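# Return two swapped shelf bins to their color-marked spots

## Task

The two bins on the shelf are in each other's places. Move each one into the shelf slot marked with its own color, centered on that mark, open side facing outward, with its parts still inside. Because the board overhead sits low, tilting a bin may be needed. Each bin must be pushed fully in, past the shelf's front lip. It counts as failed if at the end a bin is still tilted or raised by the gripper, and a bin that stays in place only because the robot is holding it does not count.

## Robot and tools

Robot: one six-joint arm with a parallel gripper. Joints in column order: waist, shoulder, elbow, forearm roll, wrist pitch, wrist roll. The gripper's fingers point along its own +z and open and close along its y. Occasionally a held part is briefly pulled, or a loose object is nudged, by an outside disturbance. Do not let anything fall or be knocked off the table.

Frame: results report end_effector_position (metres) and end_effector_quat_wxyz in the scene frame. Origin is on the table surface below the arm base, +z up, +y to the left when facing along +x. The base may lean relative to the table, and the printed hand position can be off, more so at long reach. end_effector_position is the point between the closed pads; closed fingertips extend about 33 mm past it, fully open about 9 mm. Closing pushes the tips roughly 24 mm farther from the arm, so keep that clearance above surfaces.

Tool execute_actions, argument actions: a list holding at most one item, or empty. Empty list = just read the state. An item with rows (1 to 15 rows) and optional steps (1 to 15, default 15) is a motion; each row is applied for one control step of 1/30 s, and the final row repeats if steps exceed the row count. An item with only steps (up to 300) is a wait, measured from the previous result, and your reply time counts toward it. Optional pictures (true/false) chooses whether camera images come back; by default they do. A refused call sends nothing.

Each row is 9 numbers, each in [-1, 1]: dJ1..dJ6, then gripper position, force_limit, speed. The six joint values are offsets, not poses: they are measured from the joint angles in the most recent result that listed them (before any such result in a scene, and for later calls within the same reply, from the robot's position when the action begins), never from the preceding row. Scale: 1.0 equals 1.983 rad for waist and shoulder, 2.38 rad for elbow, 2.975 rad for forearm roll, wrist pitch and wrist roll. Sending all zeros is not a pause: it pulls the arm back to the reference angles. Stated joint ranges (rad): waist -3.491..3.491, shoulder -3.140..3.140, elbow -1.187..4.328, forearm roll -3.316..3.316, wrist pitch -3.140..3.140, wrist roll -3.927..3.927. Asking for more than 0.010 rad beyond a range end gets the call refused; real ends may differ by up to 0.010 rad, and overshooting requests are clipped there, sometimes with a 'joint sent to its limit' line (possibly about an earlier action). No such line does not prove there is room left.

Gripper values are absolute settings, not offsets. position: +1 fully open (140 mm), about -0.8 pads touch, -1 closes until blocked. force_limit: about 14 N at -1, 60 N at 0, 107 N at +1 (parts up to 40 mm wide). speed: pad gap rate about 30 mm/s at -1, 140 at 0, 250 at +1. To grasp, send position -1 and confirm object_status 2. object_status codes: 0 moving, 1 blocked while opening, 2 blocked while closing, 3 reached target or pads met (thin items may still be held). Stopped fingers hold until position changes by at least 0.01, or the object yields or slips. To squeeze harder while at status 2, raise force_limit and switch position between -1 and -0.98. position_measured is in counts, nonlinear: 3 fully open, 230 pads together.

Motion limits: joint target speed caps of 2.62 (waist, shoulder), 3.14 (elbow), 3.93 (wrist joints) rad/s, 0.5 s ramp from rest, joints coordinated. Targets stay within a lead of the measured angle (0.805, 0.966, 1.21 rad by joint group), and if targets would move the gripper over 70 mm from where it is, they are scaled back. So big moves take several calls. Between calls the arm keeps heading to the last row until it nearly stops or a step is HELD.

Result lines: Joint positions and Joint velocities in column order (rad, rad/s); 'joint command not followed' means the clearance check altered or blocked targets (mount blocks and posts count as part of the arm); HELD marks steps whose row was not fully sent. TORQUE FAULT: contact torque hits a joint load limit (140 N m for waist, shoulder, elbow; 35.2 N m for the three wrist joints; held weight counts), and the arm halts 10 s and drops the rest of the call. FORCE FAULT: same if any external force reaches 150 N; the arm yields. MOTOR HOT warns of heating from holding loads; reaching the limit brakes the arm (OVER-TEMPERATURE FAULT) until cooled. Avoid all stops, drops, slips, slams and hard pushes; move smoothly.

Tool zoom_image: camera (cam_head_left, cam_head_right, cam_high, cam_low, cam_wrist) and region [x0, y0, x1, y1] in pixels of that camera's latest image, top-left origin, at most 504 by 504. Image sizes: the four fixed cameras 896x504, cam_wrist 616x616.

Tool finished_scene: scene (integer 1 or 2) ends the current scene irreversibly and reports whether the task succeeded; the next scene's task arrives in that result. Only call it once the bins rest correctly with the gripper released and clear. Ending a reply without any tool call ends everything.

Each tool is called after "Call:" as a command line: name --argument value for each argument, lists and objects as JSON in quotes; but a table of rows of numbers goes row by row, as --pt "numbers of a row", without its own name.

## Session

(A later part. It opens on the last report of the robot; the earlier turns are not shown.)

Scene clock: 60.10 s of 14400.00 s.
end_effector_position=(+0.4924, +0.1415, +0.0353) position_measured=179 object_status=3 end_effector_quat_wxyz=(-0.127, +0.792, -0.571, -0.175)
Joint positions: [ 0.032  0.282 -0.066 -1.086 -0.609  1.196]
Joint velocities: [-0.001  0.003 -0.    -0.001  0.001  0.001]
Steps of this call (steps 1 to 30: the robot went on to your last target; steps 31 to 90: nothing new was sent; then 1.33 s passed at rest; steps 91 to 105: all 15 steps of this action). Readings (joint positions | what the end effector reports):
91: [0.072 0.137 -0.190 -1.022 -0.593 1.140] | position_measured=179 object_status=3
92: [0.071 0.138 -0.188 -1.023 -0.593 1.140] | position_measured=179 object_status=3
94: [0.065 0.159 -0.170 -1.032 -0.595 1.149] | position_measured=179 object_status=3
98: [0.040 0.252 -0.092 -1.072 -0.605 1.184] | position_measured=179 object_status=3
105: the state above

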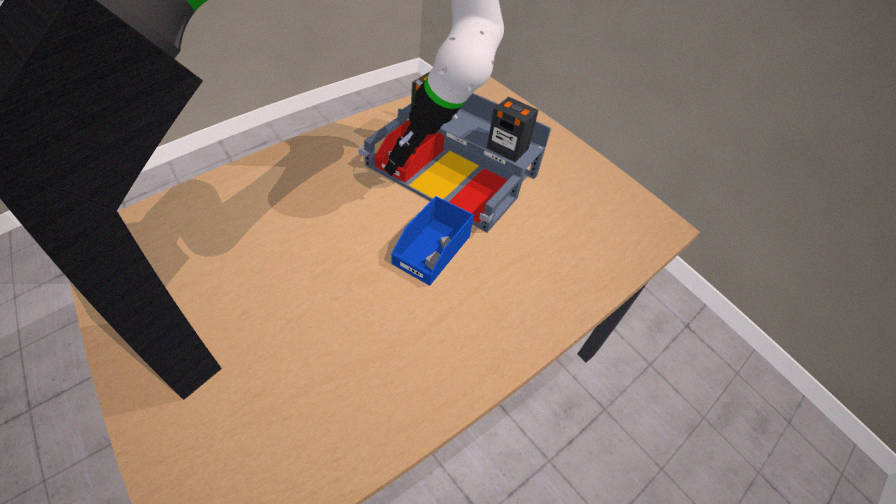

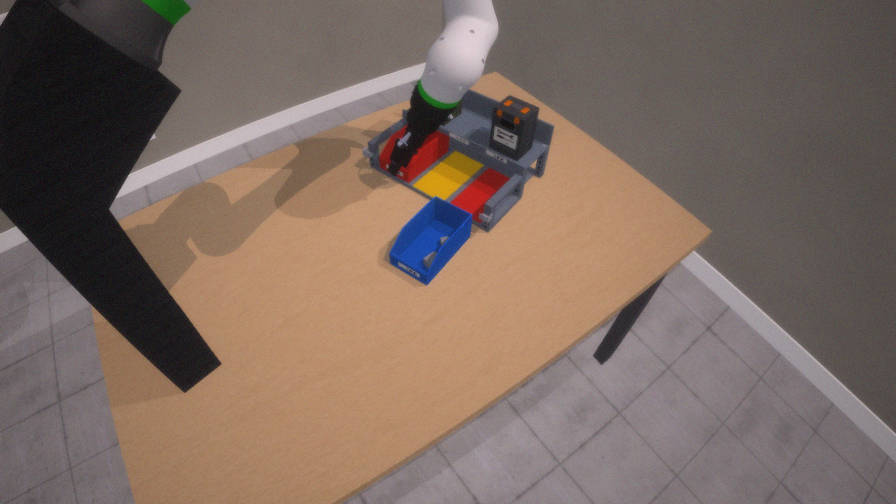

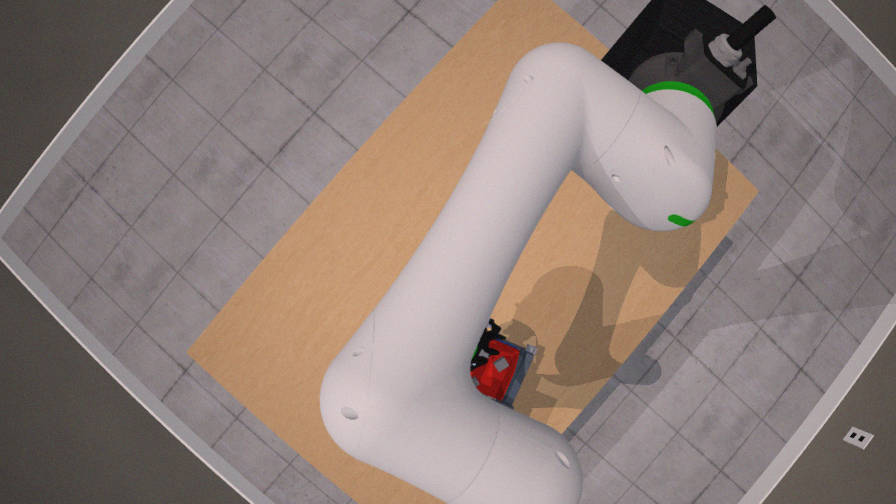

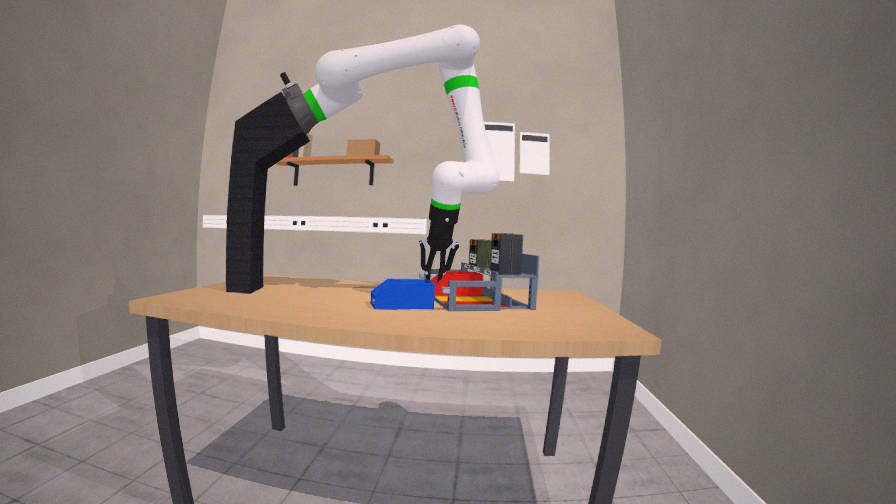

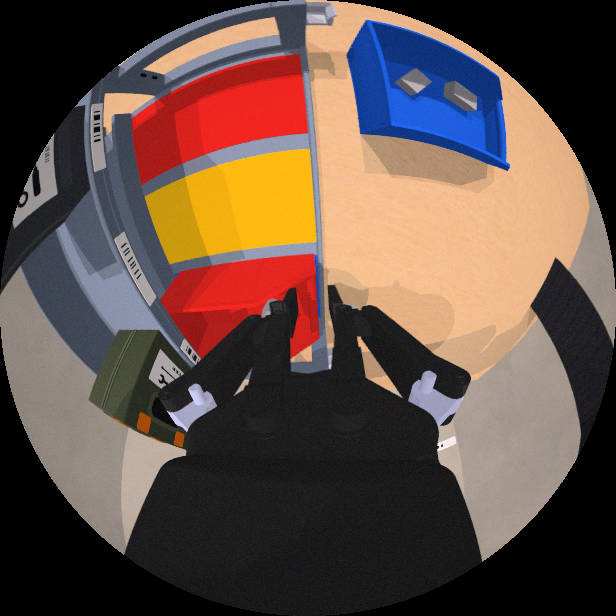

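Call:
execute_actions --actions '[{"rows":[[0,0,0,0,0,0,-1,0.6,-0.5]],"steps":15}]' --pictures false

Call:
execute_actions --actions '[{"rows":[[-0.0008,-0.0033,-0.002,0,-0.0008,0,-1,0.6,-0.5]],"steps":8}]'

Call:
zoom_image --camera "cam_head_left" --region '[350, 110, 470, 200]'

Scene clock: 61.27 s of 14400.00 s.
end_effector_position=(+0.4924, +0.1415, +0.0352) position_measured=223 object_status=0 end_effector_quat_wxyz=(-0.127, +0.792, -0.571, -0.175)
Joint positions: [ 0.032  0.283 -0.066 -1.086 -0.609  1.196]
Joint velocities: [-0.001 -0.    -0.     0.     0.001  0.   ]
Steps of this call (steps 1 to 15: the robot went on to your last target; steps 16 to 20: nothing new was sent; steps 21 to 35: all 15 steps of this action). Readings (joint positions | what the end effector reports):
21: [0.032 0.283 -0.066 -1.086 -0.609 1.196] | position_measured=179 object_status=0
22: [0.032 0.283 -0.066 -1.086 -0.609 1.196] | position_measured=180 object_status=0
24: [0.032 0.283 -0.066 -1.086 -0.609 1.196] | position_measured=189 object_status=0
28: [0.032 0.283 -0.066 -1.086 -0.609 1.196] | position_measured=208 object_status=0
35: the state above

Scene clock: 61.53 s of 14400.00 s.
end_effector_position=(+0.4927, +0.1413, +0.0380) position_measured=223 object_status=2 end_effector_quat_wxyz=(-0.127, +0.792, -0.571, -0.175)
Joint positions: [ 0.03   0.276 -0.071 -1.086 -0.611  1.196]
Joint velocities: [-0.    -0.001 -0.001  0.001 -0.001  0.   ]
Steps of this call (steps 1 to 8: all 8 steps of this action). Readings (joint positions | what the end effector reports):
1: [0.032 0.282 -0.066 -1.086 -0.609 1.196] | position_measured=223 object_status=0
2: [0.031 0.281 -0.067 -1.086 -0.609 1.196] | position_measured=223 object_status=2
4: [0.030 0.276 -0.070 -1.086 -0.611 1.196] | position_measured=223 object_status=2
8: the state above

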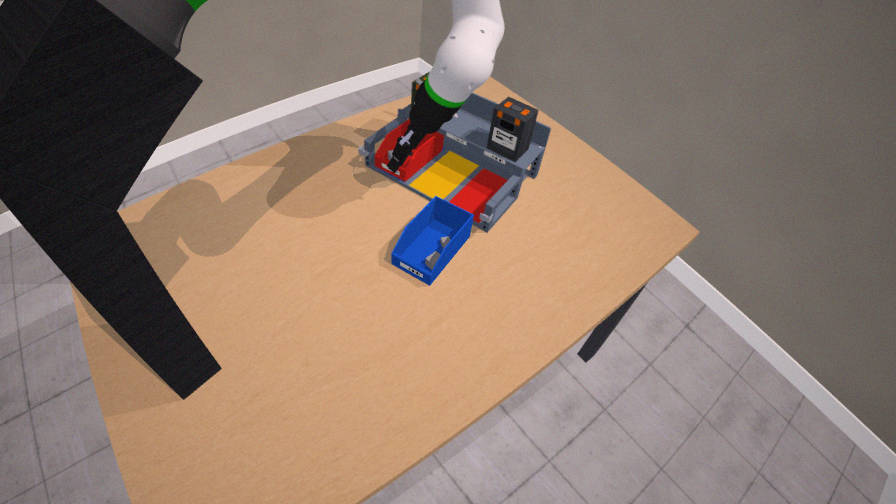

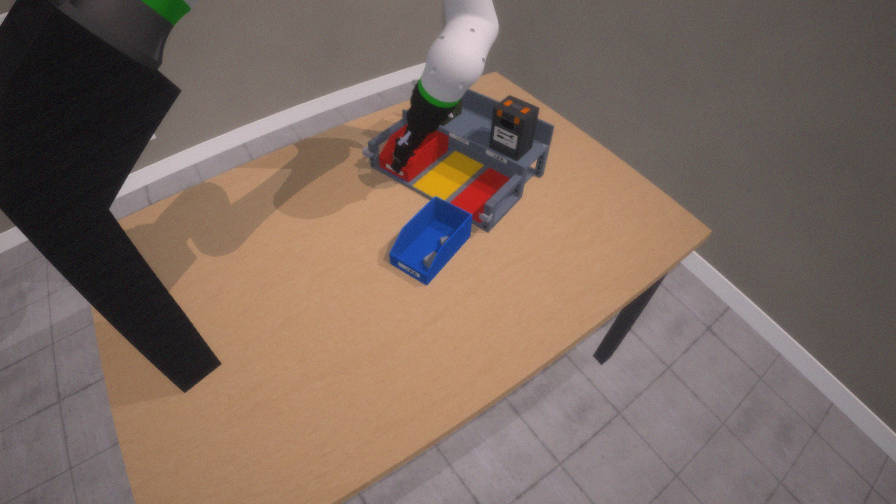

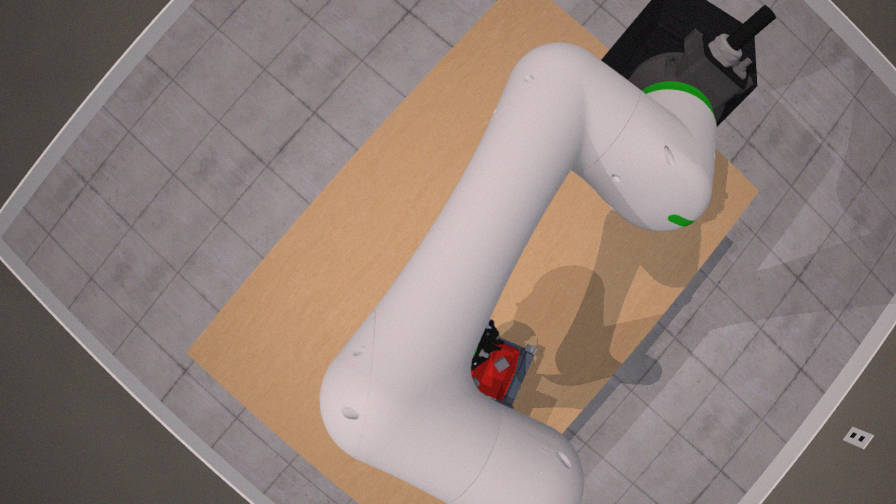

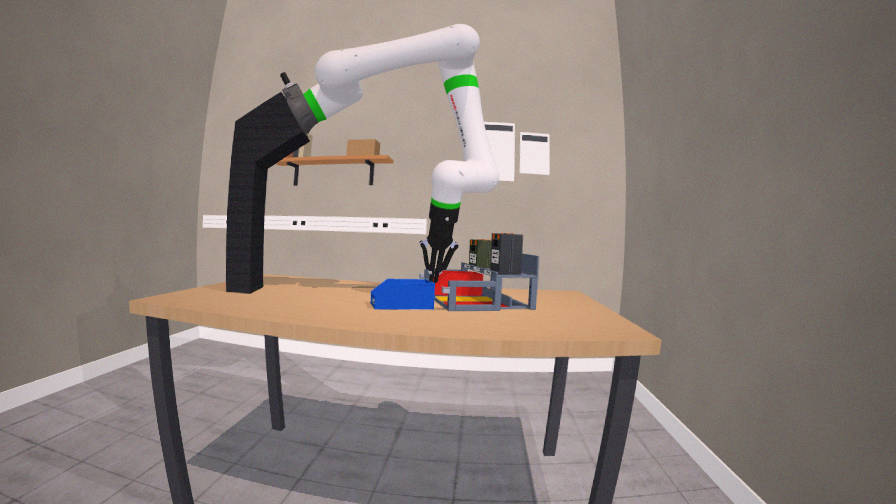

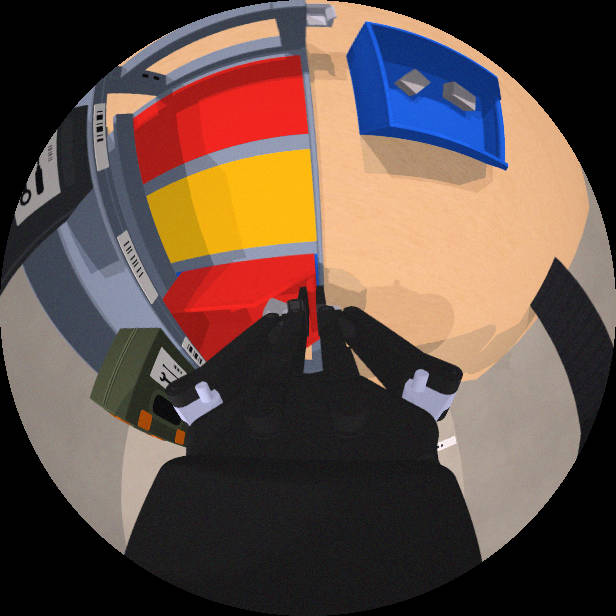

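Region (350, 110, 470, 200) of cam_head_left's 896x504 image, scaled by 4.200, with more detail than that image has; it fills the top 378 rows of this view, and the rest is white.

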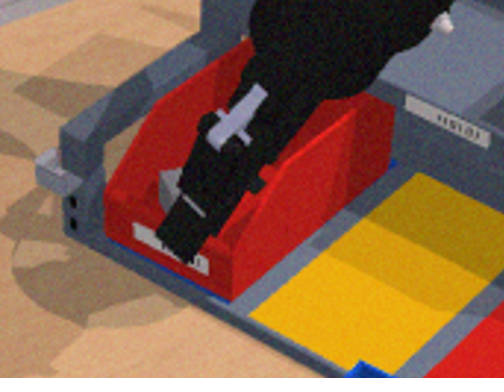

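Call:
execute_actions --actions '[{"rows":[[-0.0143,0.0035,0.005,0,-0.0089,0.004,-1,0.6,-0.5],[-0.0143,0.0035,0.005,0,-0.0089,0.004,-1,0.6,-0.5],[-0.0286,0.0074,0.0107,0.0003,-0.0177,0.0077,-1,0.6,-0.5],[-0.0286,0.0074,0.0107,0.0003,-0.0177,0.0077,-1,0.6,-0.5],[-0.0425,0.0116,0.0167,0.0006,-0.0264,0.0112,-1,0.6,-0.5],[-0.056,0.0161,0.0231,0.001,-0.035,0.0145,-1,0.6,-0.5],[-0.056,0.0161,0.0231,0.001,-0.035,0.0145,-1,0.6,-0.5],[-0.069,0.021,0.03,0.0016,-0.0435,0.0174,-1,0.6,-0.5],[-0.0822,0.0262,0.0373,0.0022,-0.0519,0.0202,-1,0.6,-0.5],[-0.0822,0.0262,0.0373,0.0022,-0.0519,0.0202,-1,0.6,-0.5],[-0.095,0.032,0.045,0.003,-0.0602,0.0226,-1,0.6,-0.5],[-0.1074,0.0378,0.0532,0.0037,-0.0684,0.0249,-1,0.6,-0.5]],"steps":15}]' --pictures false

Call:
execute_actions --actions '[{"steps":8}]'

Call:
zoom_image --camera "cam_head_left" --region '[380, 120, 530, 230]'

Call:
zoom_image --camera "cam_low" --region '[415, 245, 525, 315]'

Scene clock: 63.47 s of 14400.00 s.
end_effector_position=(+0.5250, +0.0406, +0.0403) position_measured=223 object_status=2 end_effector_quat_wxyz=(-0.127, +0.792, -0.571, -0.176)
Joint positions: [-0.173  0.346  0.048 -1.076 -0.804  1.267]
Joint velocities: [-0.313  0.141  0.237  0.023 -0.308  0.088]
Steps of this call (steps 1 to 15: the robot went on to your last target; steps 16 to 43: nothing new was sent; steps 44 to 58: all 15 steps of this action). Readings (joint positions | what the end effector reports):
44: [0.030 0.276 -0.071 -1.086 -0.611 1.196] | position_measured=223 object_status=2
45: [0.028 0.276 -0.070 -1.086 -0.614 1.197] | position_measured=223 object_status=2
47: [0.007 0.281 -0.061 -1.086 -0.633 1.206] | position_measured=223 object_status=2
51: [-0.057 0.300 -0.029 -1.084 -0.692 1.230] | position_measured=223 object_status=2
58: the state above

Scene clock: 63.73 s of 14400.00 s.
end_effector_position=(+0.5266, +0.0353, +0.0406) position_measured=223 object_status=2 end_effector_quat_wxyz=(-0.127, +0.792, -0.571, -0.176)
Joint positions: [-0.183  0.351  0.056 -1.075 -0.815  1.27 ]
Joint velocities: [-0.001  0.     0.    -0.     0.001  0.   ]
Steps of this call (steps 1 to 8: the robot went on to your last target). Readings (joint positions | what the end effector reports):
1: [-0.180 0.350 0.054 -1.075 -0.812 1.269] | position_measured=223 object_status=2
2: [-0.183 0.351 0.056 -1.075 -0.814 1.270] | position_measured=223 object_status=2
4: [-0.183 0.351 0.056 -1.075 -0.815 1.270] | position_measured=223 object_status=2
8: the state above

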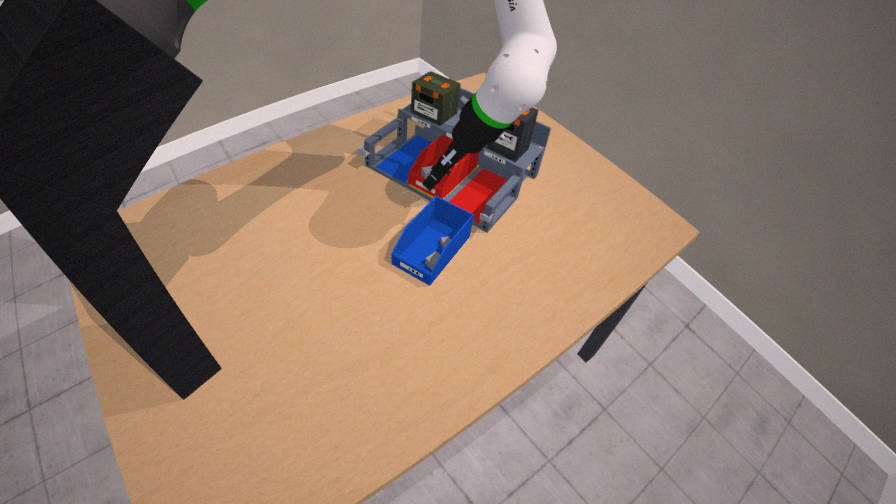

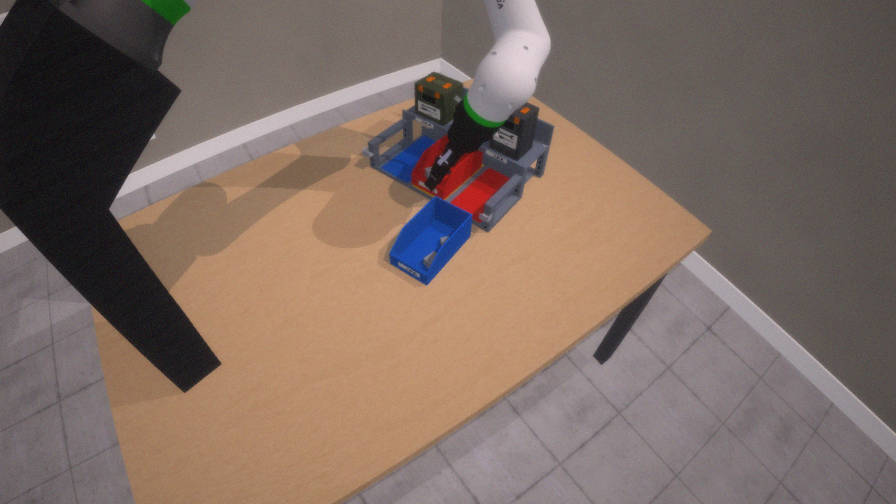

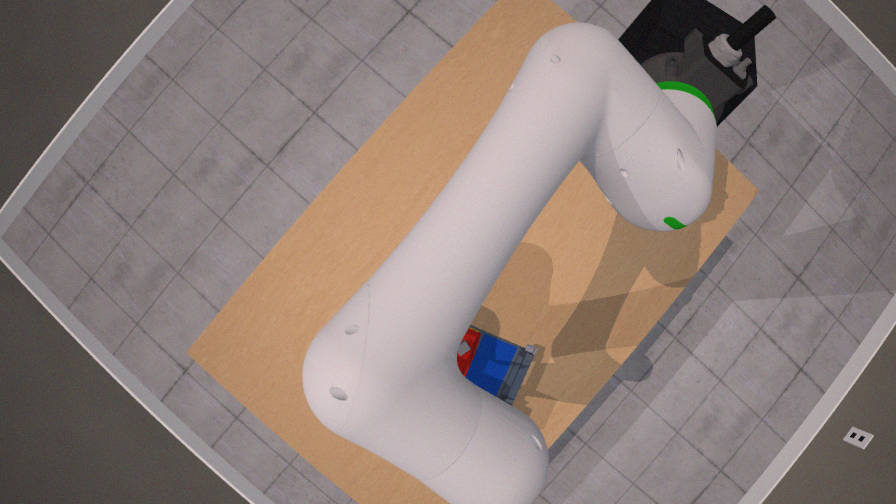

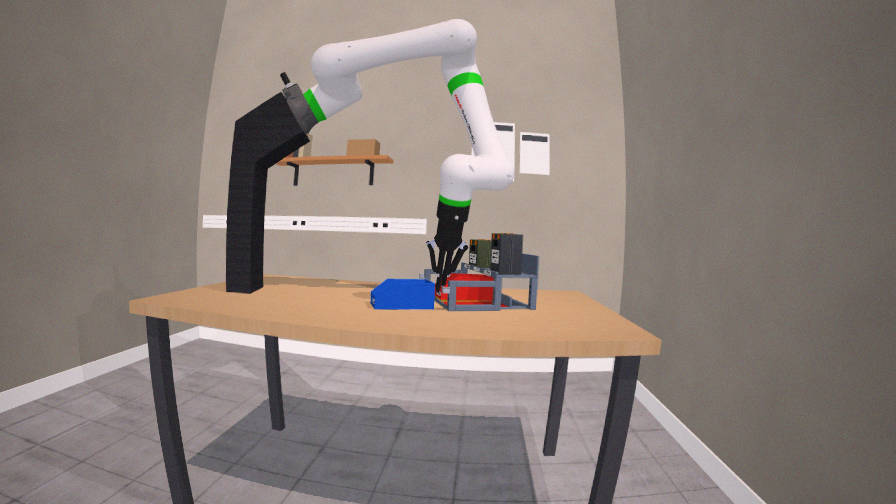

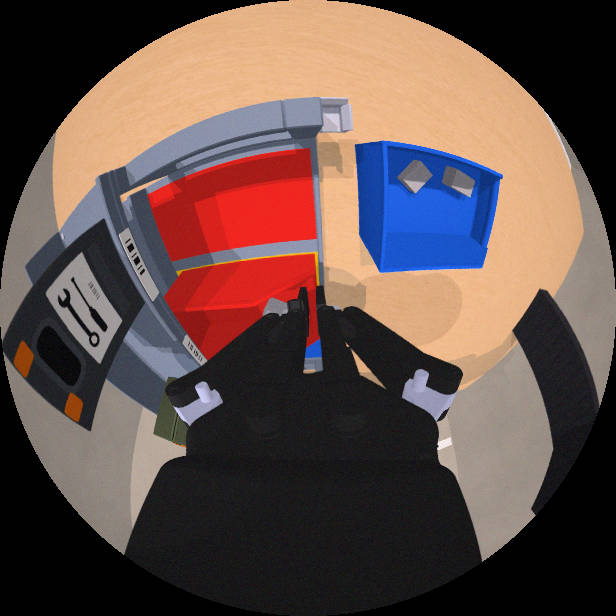

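Region (380, 120, 530, 230) of cam_head_left's 896x504 image, scaled by 3.360, with more detail than that image has; it fills the top 370 rows of this view, and the rest is white.

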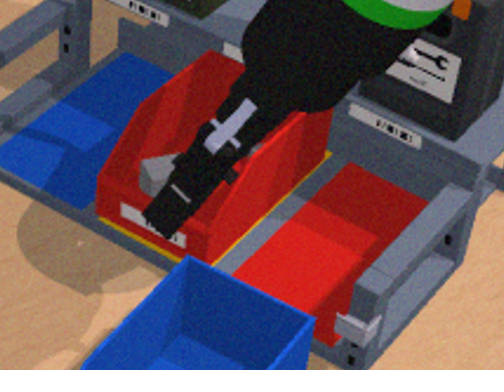

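Region (415, 245, 525, 315) of cam_low's 896x504 image, scaled by 4.582, with more detail than that image has; it fills the top 321 rows of this view, and the rest is white.

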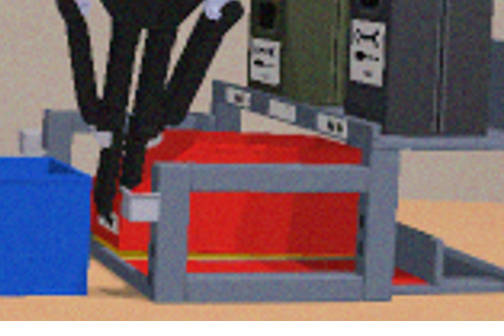

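Call:
execute_actions --actions '[{"rows":[[-0.012,0.0063,0.0086,0.0009,-0.008,0.0018,-1,0.6,-0.5],[-0.012,0.0063,0.0086,0.0009,-0.008,0.0018,-1,0.6,-0.5],[-0.0238,0.0128,0.0175,0.0019,-0.016,0.0035,-1,0.6,-0.5],[-0.0238,0.0128,0.0175,0.0019,-0.016,0.0035,-1,0.6,-0.5],[-0.0354,0.0198,0.027,0.003,-0.024,0.005,-1,0.6,-0.5],[-0.0467,0.0271,0.0368,0.0042,-0.0318,0.0063,-1,0.6,-0.5],[-0.0467,0.0271,0.0368,0.0042,-0.0318,0.0063,-1,0.6,-0.5],[-0.0577,0.0348,0.047,0.0055,-0.0394,0.0072,-1,0.6,-0.5],[-0.0684,0.0428,0.0578,0.0068,-0.047,0.0078,-1,0.6,-0.5],[-0.0684,0.0428,0.0578,0.0068,-0.047,0.0078,-1,0.6,-0.5],[-0.0788,0.0511,0.069,0.0083,-0.0544,0.0082,-1,0.6,-0.5],[-0.0888,0.0598,0.0805,0.0099,-0.0617,0.0084,-1,0.6,-0.5]],"steps":15}]' --pictures false

Call:
execute_actions --actions '[{"steps":8}]'

Call:
zoom_image --camera "cam_head_left" --region '[400, 120, 550, 240]'

Call:
zoom_image --camera "cam_low" --region '[415, 245, 525, 315]'

Scene clock: 65.33 s of 14400.00 s.
end_effector_position=(+0.5607, -0.0674, +0.0427) position_measured=223 object_status=2 end_effector_quat_wxyz=(-0.127, +0.792, -0.571, -0.176)
Joint positions: [-0.353  0.464  0.239 -1.047 -0.991  1.295]
Joint velocities: [-0.228  0.19   0.304  0.048 -0.244  0.01 ]
Steps of this call (steps 1 to 30: the robot went on to your last target; steps 31 to 33: nothing new was sent; steps 34 to 48: all 15 steps of this action). Readings (joint positions | what the end effector reports):
34: [-0.183 0.351 0.056 -1.075 -0.815 1.270] | position_measured=223 object_status=2
35: [-0.185 0.352 0.058 -1.075 -0.817 1.271] | position_measured=223 object_status=2
37: [-0.205 0.362 0.075 -1.073 -0.837 1.275] | position_measured=223 object_status=2
41: [-0.259 0.394 0.126 -1.065 -0.891 1.286] | position_measured=223 object_status=2
48: the state above

Scene clock: 65.60 s of 14400.00 s.
end_effector_position=(+0.5618, -0.0713, +0.0428) position_measured=223 object_status=2 end_effector_quat_wxyz=(-0.127, +0.792, -0.571, -0.176)
Joint positions: [-0.359  0.47   0.248 -1.045 -0.998  1.295]
Joint velocities: [-0.001  0.     0.     0.     0.001 -0.   ]
Steps of this call (steps 1 to 8: the robot went on to your last target). Readings (joint positions | what the end effector reports):
1: [-0.358 0.469 0.246 -1.046 -0.997 1.295] | position_measured=223 object_status=2
2: [-0.359 0.469 0.248 -1.045 -0.998 1.295] | position_measured=223 object_status=2
4: [-0.359 0.469 0.248 -1.045 -0.998 1.295] | position_measured=223 object_status=2
8: the state above

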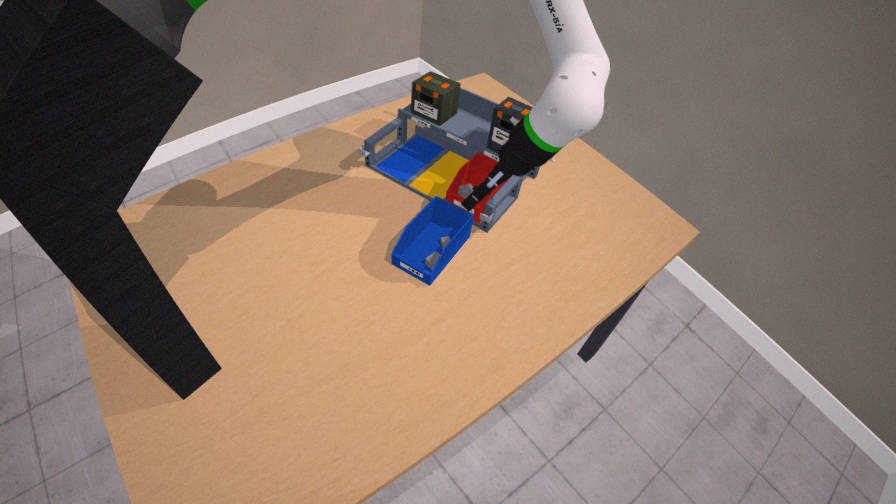

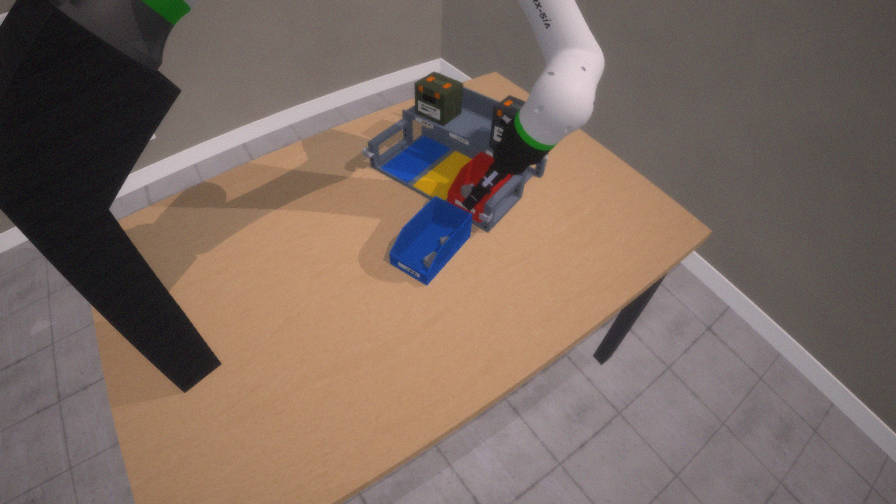

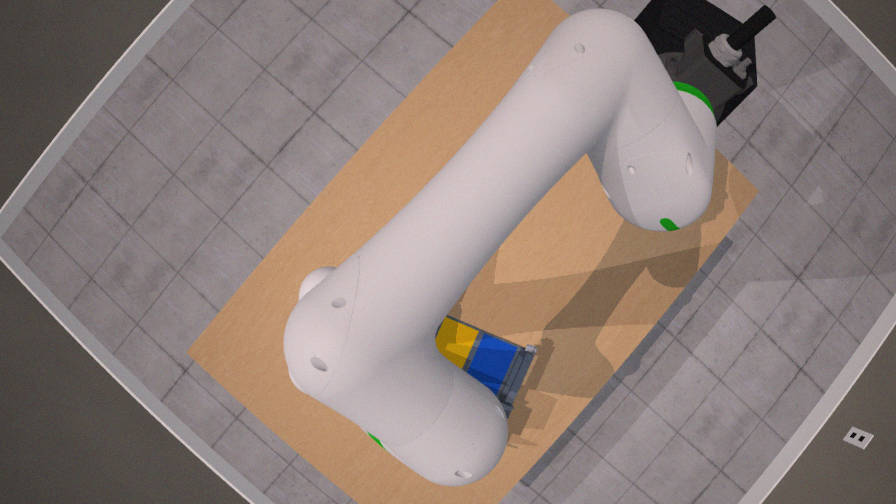

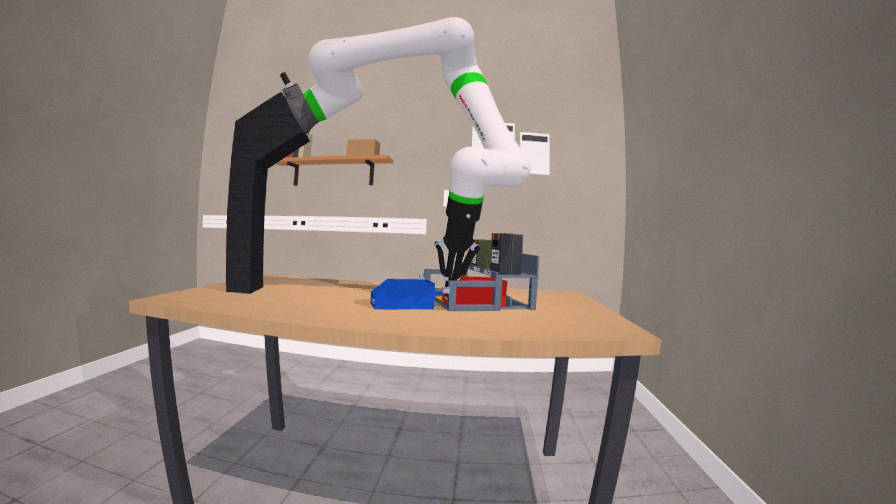

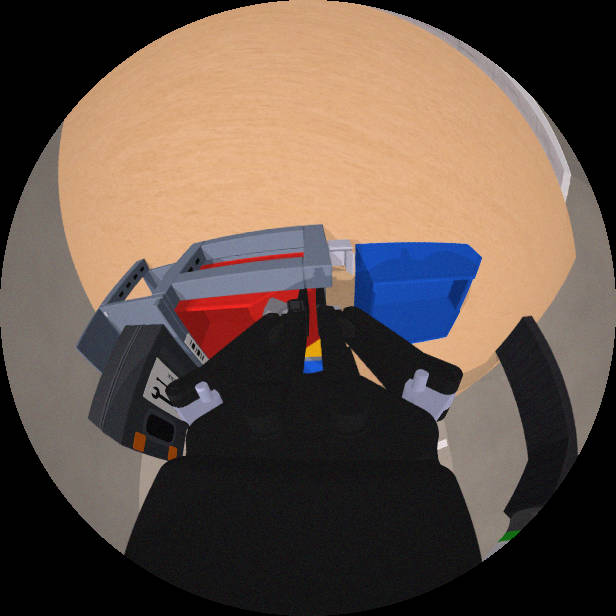

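Region (400, 120, 550, 240) of cam_head_left's 896x504 image, scaled by 3.360, with more detail than that image has; it fills the top 403 rows of this view, and the rest is white.

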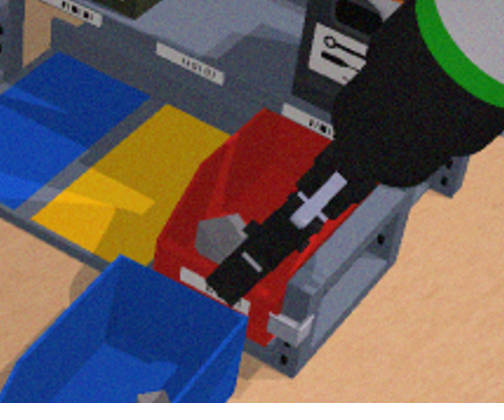

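Region (415, 245, 525, 315) of cam_low's 896x504 image, scaled by 4.582, with more detail than that image has; it fills the top 321 rows of this view, and the rest is white.

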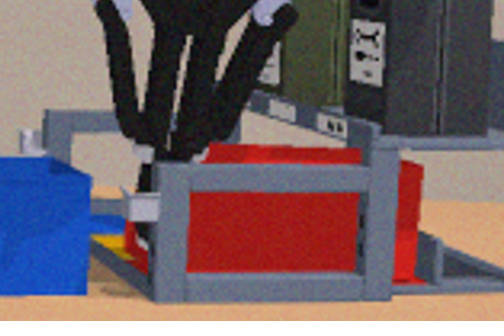

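Call:
execute_actions --actions '[{"rows":[[0.0011,0.0065,0.0068,0.0007,0,-0.0014,-1,0.6,0],[0.0011,0.0065,0.0068,0.0007,0,-0.0014,-1,0.6,0],[0.0011,0.0065,0.0068,0.0007,0,-0.0014,-1,0.6,0],[0.0011,0.0065,0.0068,0.0007,0,-0.0014,-1,0.6,0],[0.0011,0.0065,0.0068,0.0007,0,-0.0014,-1,0.6,0],[0.0011,0.0065,0.0068,0.0007,0,-0.0014,-1,0.6,0],[0.0011,0.0065,0.0068,0.0007,0,-0.0014,-0.45,0.6,0]],"steps":14}]' --pictures false

Call:
execute_actions --actions '[{"rows":[[-0.029,-0.09,-0.06,0.006,-0.024,-0.003,-0.45,0.6,0]],"steps":15}]'

Call:
zoom_image --camera "cam_wrist" --region '[150, 160, 400, 400]'

Call:
zoom_image --camera "cam_head_left" --region '[400, 120, 550, 240]'

Scene clock: 67.53 s of 14400.00 s.
end_effector_position=(+0.5641, -0.0726, +0.0378) position_measured=186 object_status=0 end_effector_quat_wxyz=(-0.127, +0.792, -0.571, -0.176)
Joint positions: [-0.357  0.482  0.264 -1.043 -0.998  1.291]
Joint velocities: [ 0.001  0.     0.    -0.     0.001  0.   ]
Steps of this call (steps 1 to 15: the robot went on to your last target; steps 16 to 44: nothing new was sent; steps 45 to 58: all 14 steps of this action). Readings (joint positions | what the end effector reports):
45: [-0.359 0.470 0.248 -1.045 -0.998 1.295] | position_measured=223 object_status=2
46: [-0.359 0.472 0.250 -1.045 -0.998 1.295] | position_measured=223 object_status=2
48: [-0.357 0.482 0.263 -1.044 -0.998 1.291] | position_measured=223 object_status=2
52: [-0.357 0.482 0.264 -1.043 -0.998 1.291] | position_measured=223 object_status=0
58: the state above

Scene clock: 68.03 s of 14400.00 s.
end_effector_position=(+0.5579, -0.0692, +0.1226) position_measured=186 object_status=3 end_effector_quat_wxyz=(-0.125, +0.790, -0.572, -0.179)
Joint positions: [-0.414  0.304  0.121 -1.026 -1.07   1.282]
Joint velocities: [-0.001 -0.002  0.    -0.001 -0.001 -0.   ]
Steps of this call (steps 1 to 15: all 15 steps of this action). Readings (joint positions | what the end effector reports):
1: [-0.357 0.482 0.264 -1.043 -0.998 1.291] | position_measured=186 object_status=0
2: [-0.357 0.481 0.262 -1.043 -0.999 1.291] | position_measured=186 object_status=0
4: [-0.364 0.460 0.246 -1.041 -1.008 1.290] | position_measured=186 object_status=0
8: [-0.397 0.358 0.165 -1.031 -1.048 1.285] | position_measured=186 object_status=3
15: the state above

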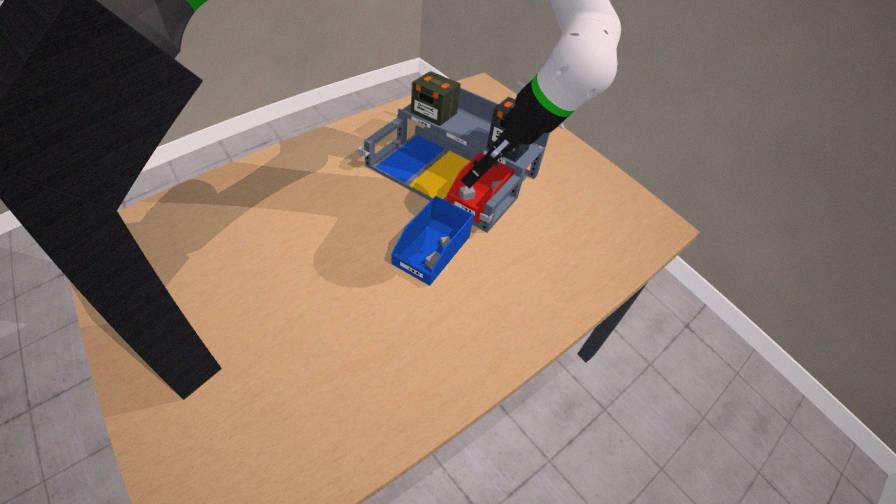

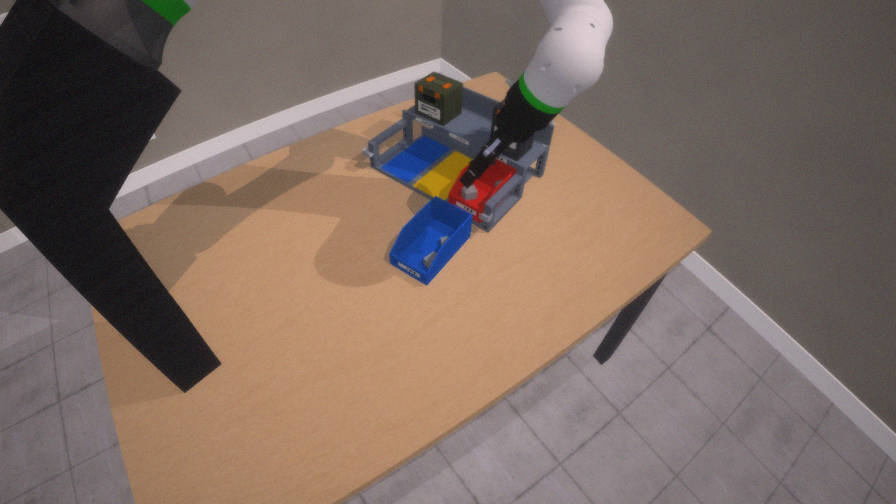

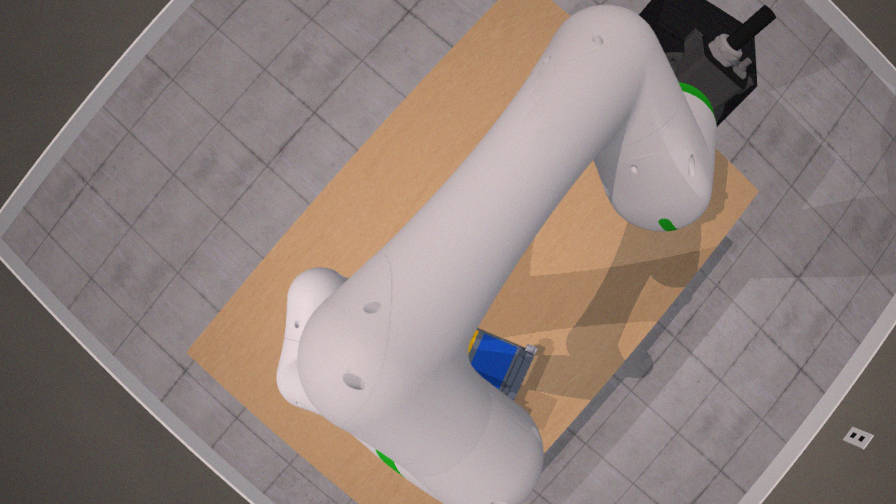

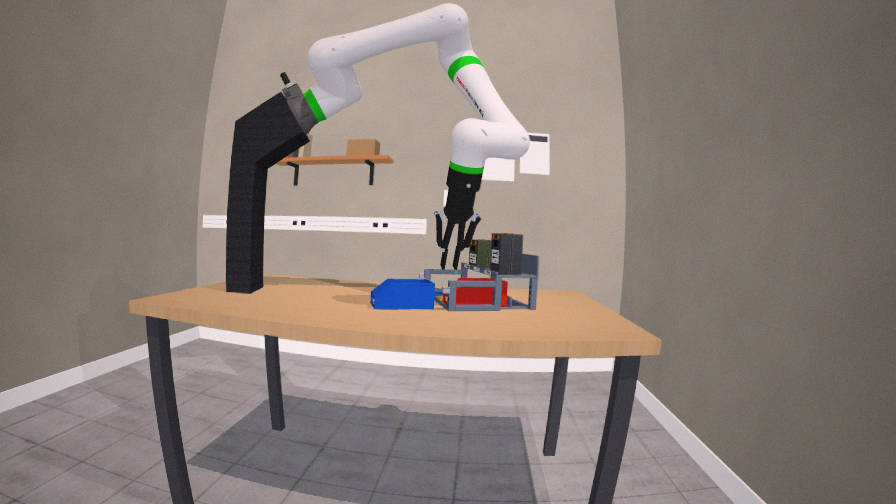

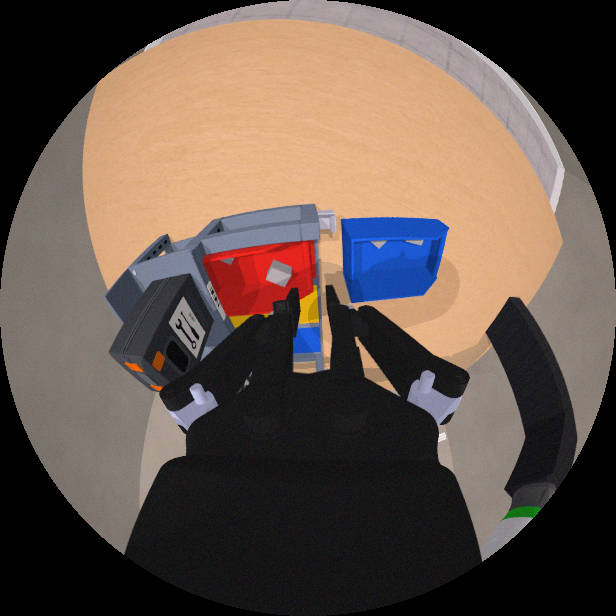

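Region (150, 160, 400, 400) of cam_wrist's 616x616 image, scaled by 2.016, with more detail than that image has; it fills the top 484 rows of this view, and the rest is white.

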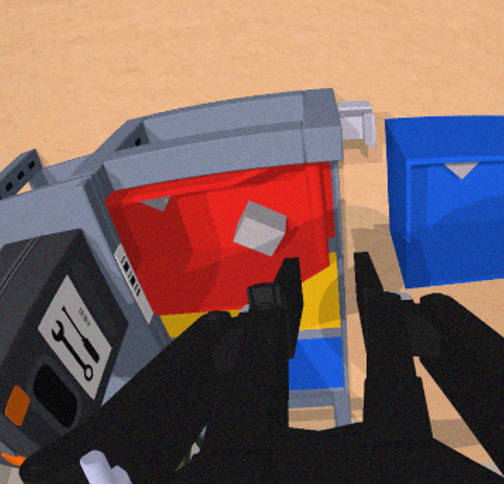

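Region (400, 120, 550, 240) of cam_head_left's 896x504 image, scaled by 3.360, with more detail than that image has; it fills the top 403 rows of this view, and the rest is white.

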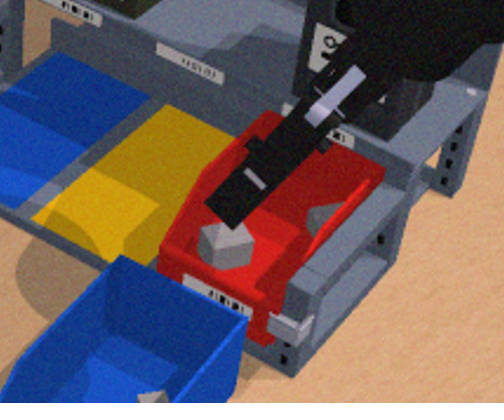

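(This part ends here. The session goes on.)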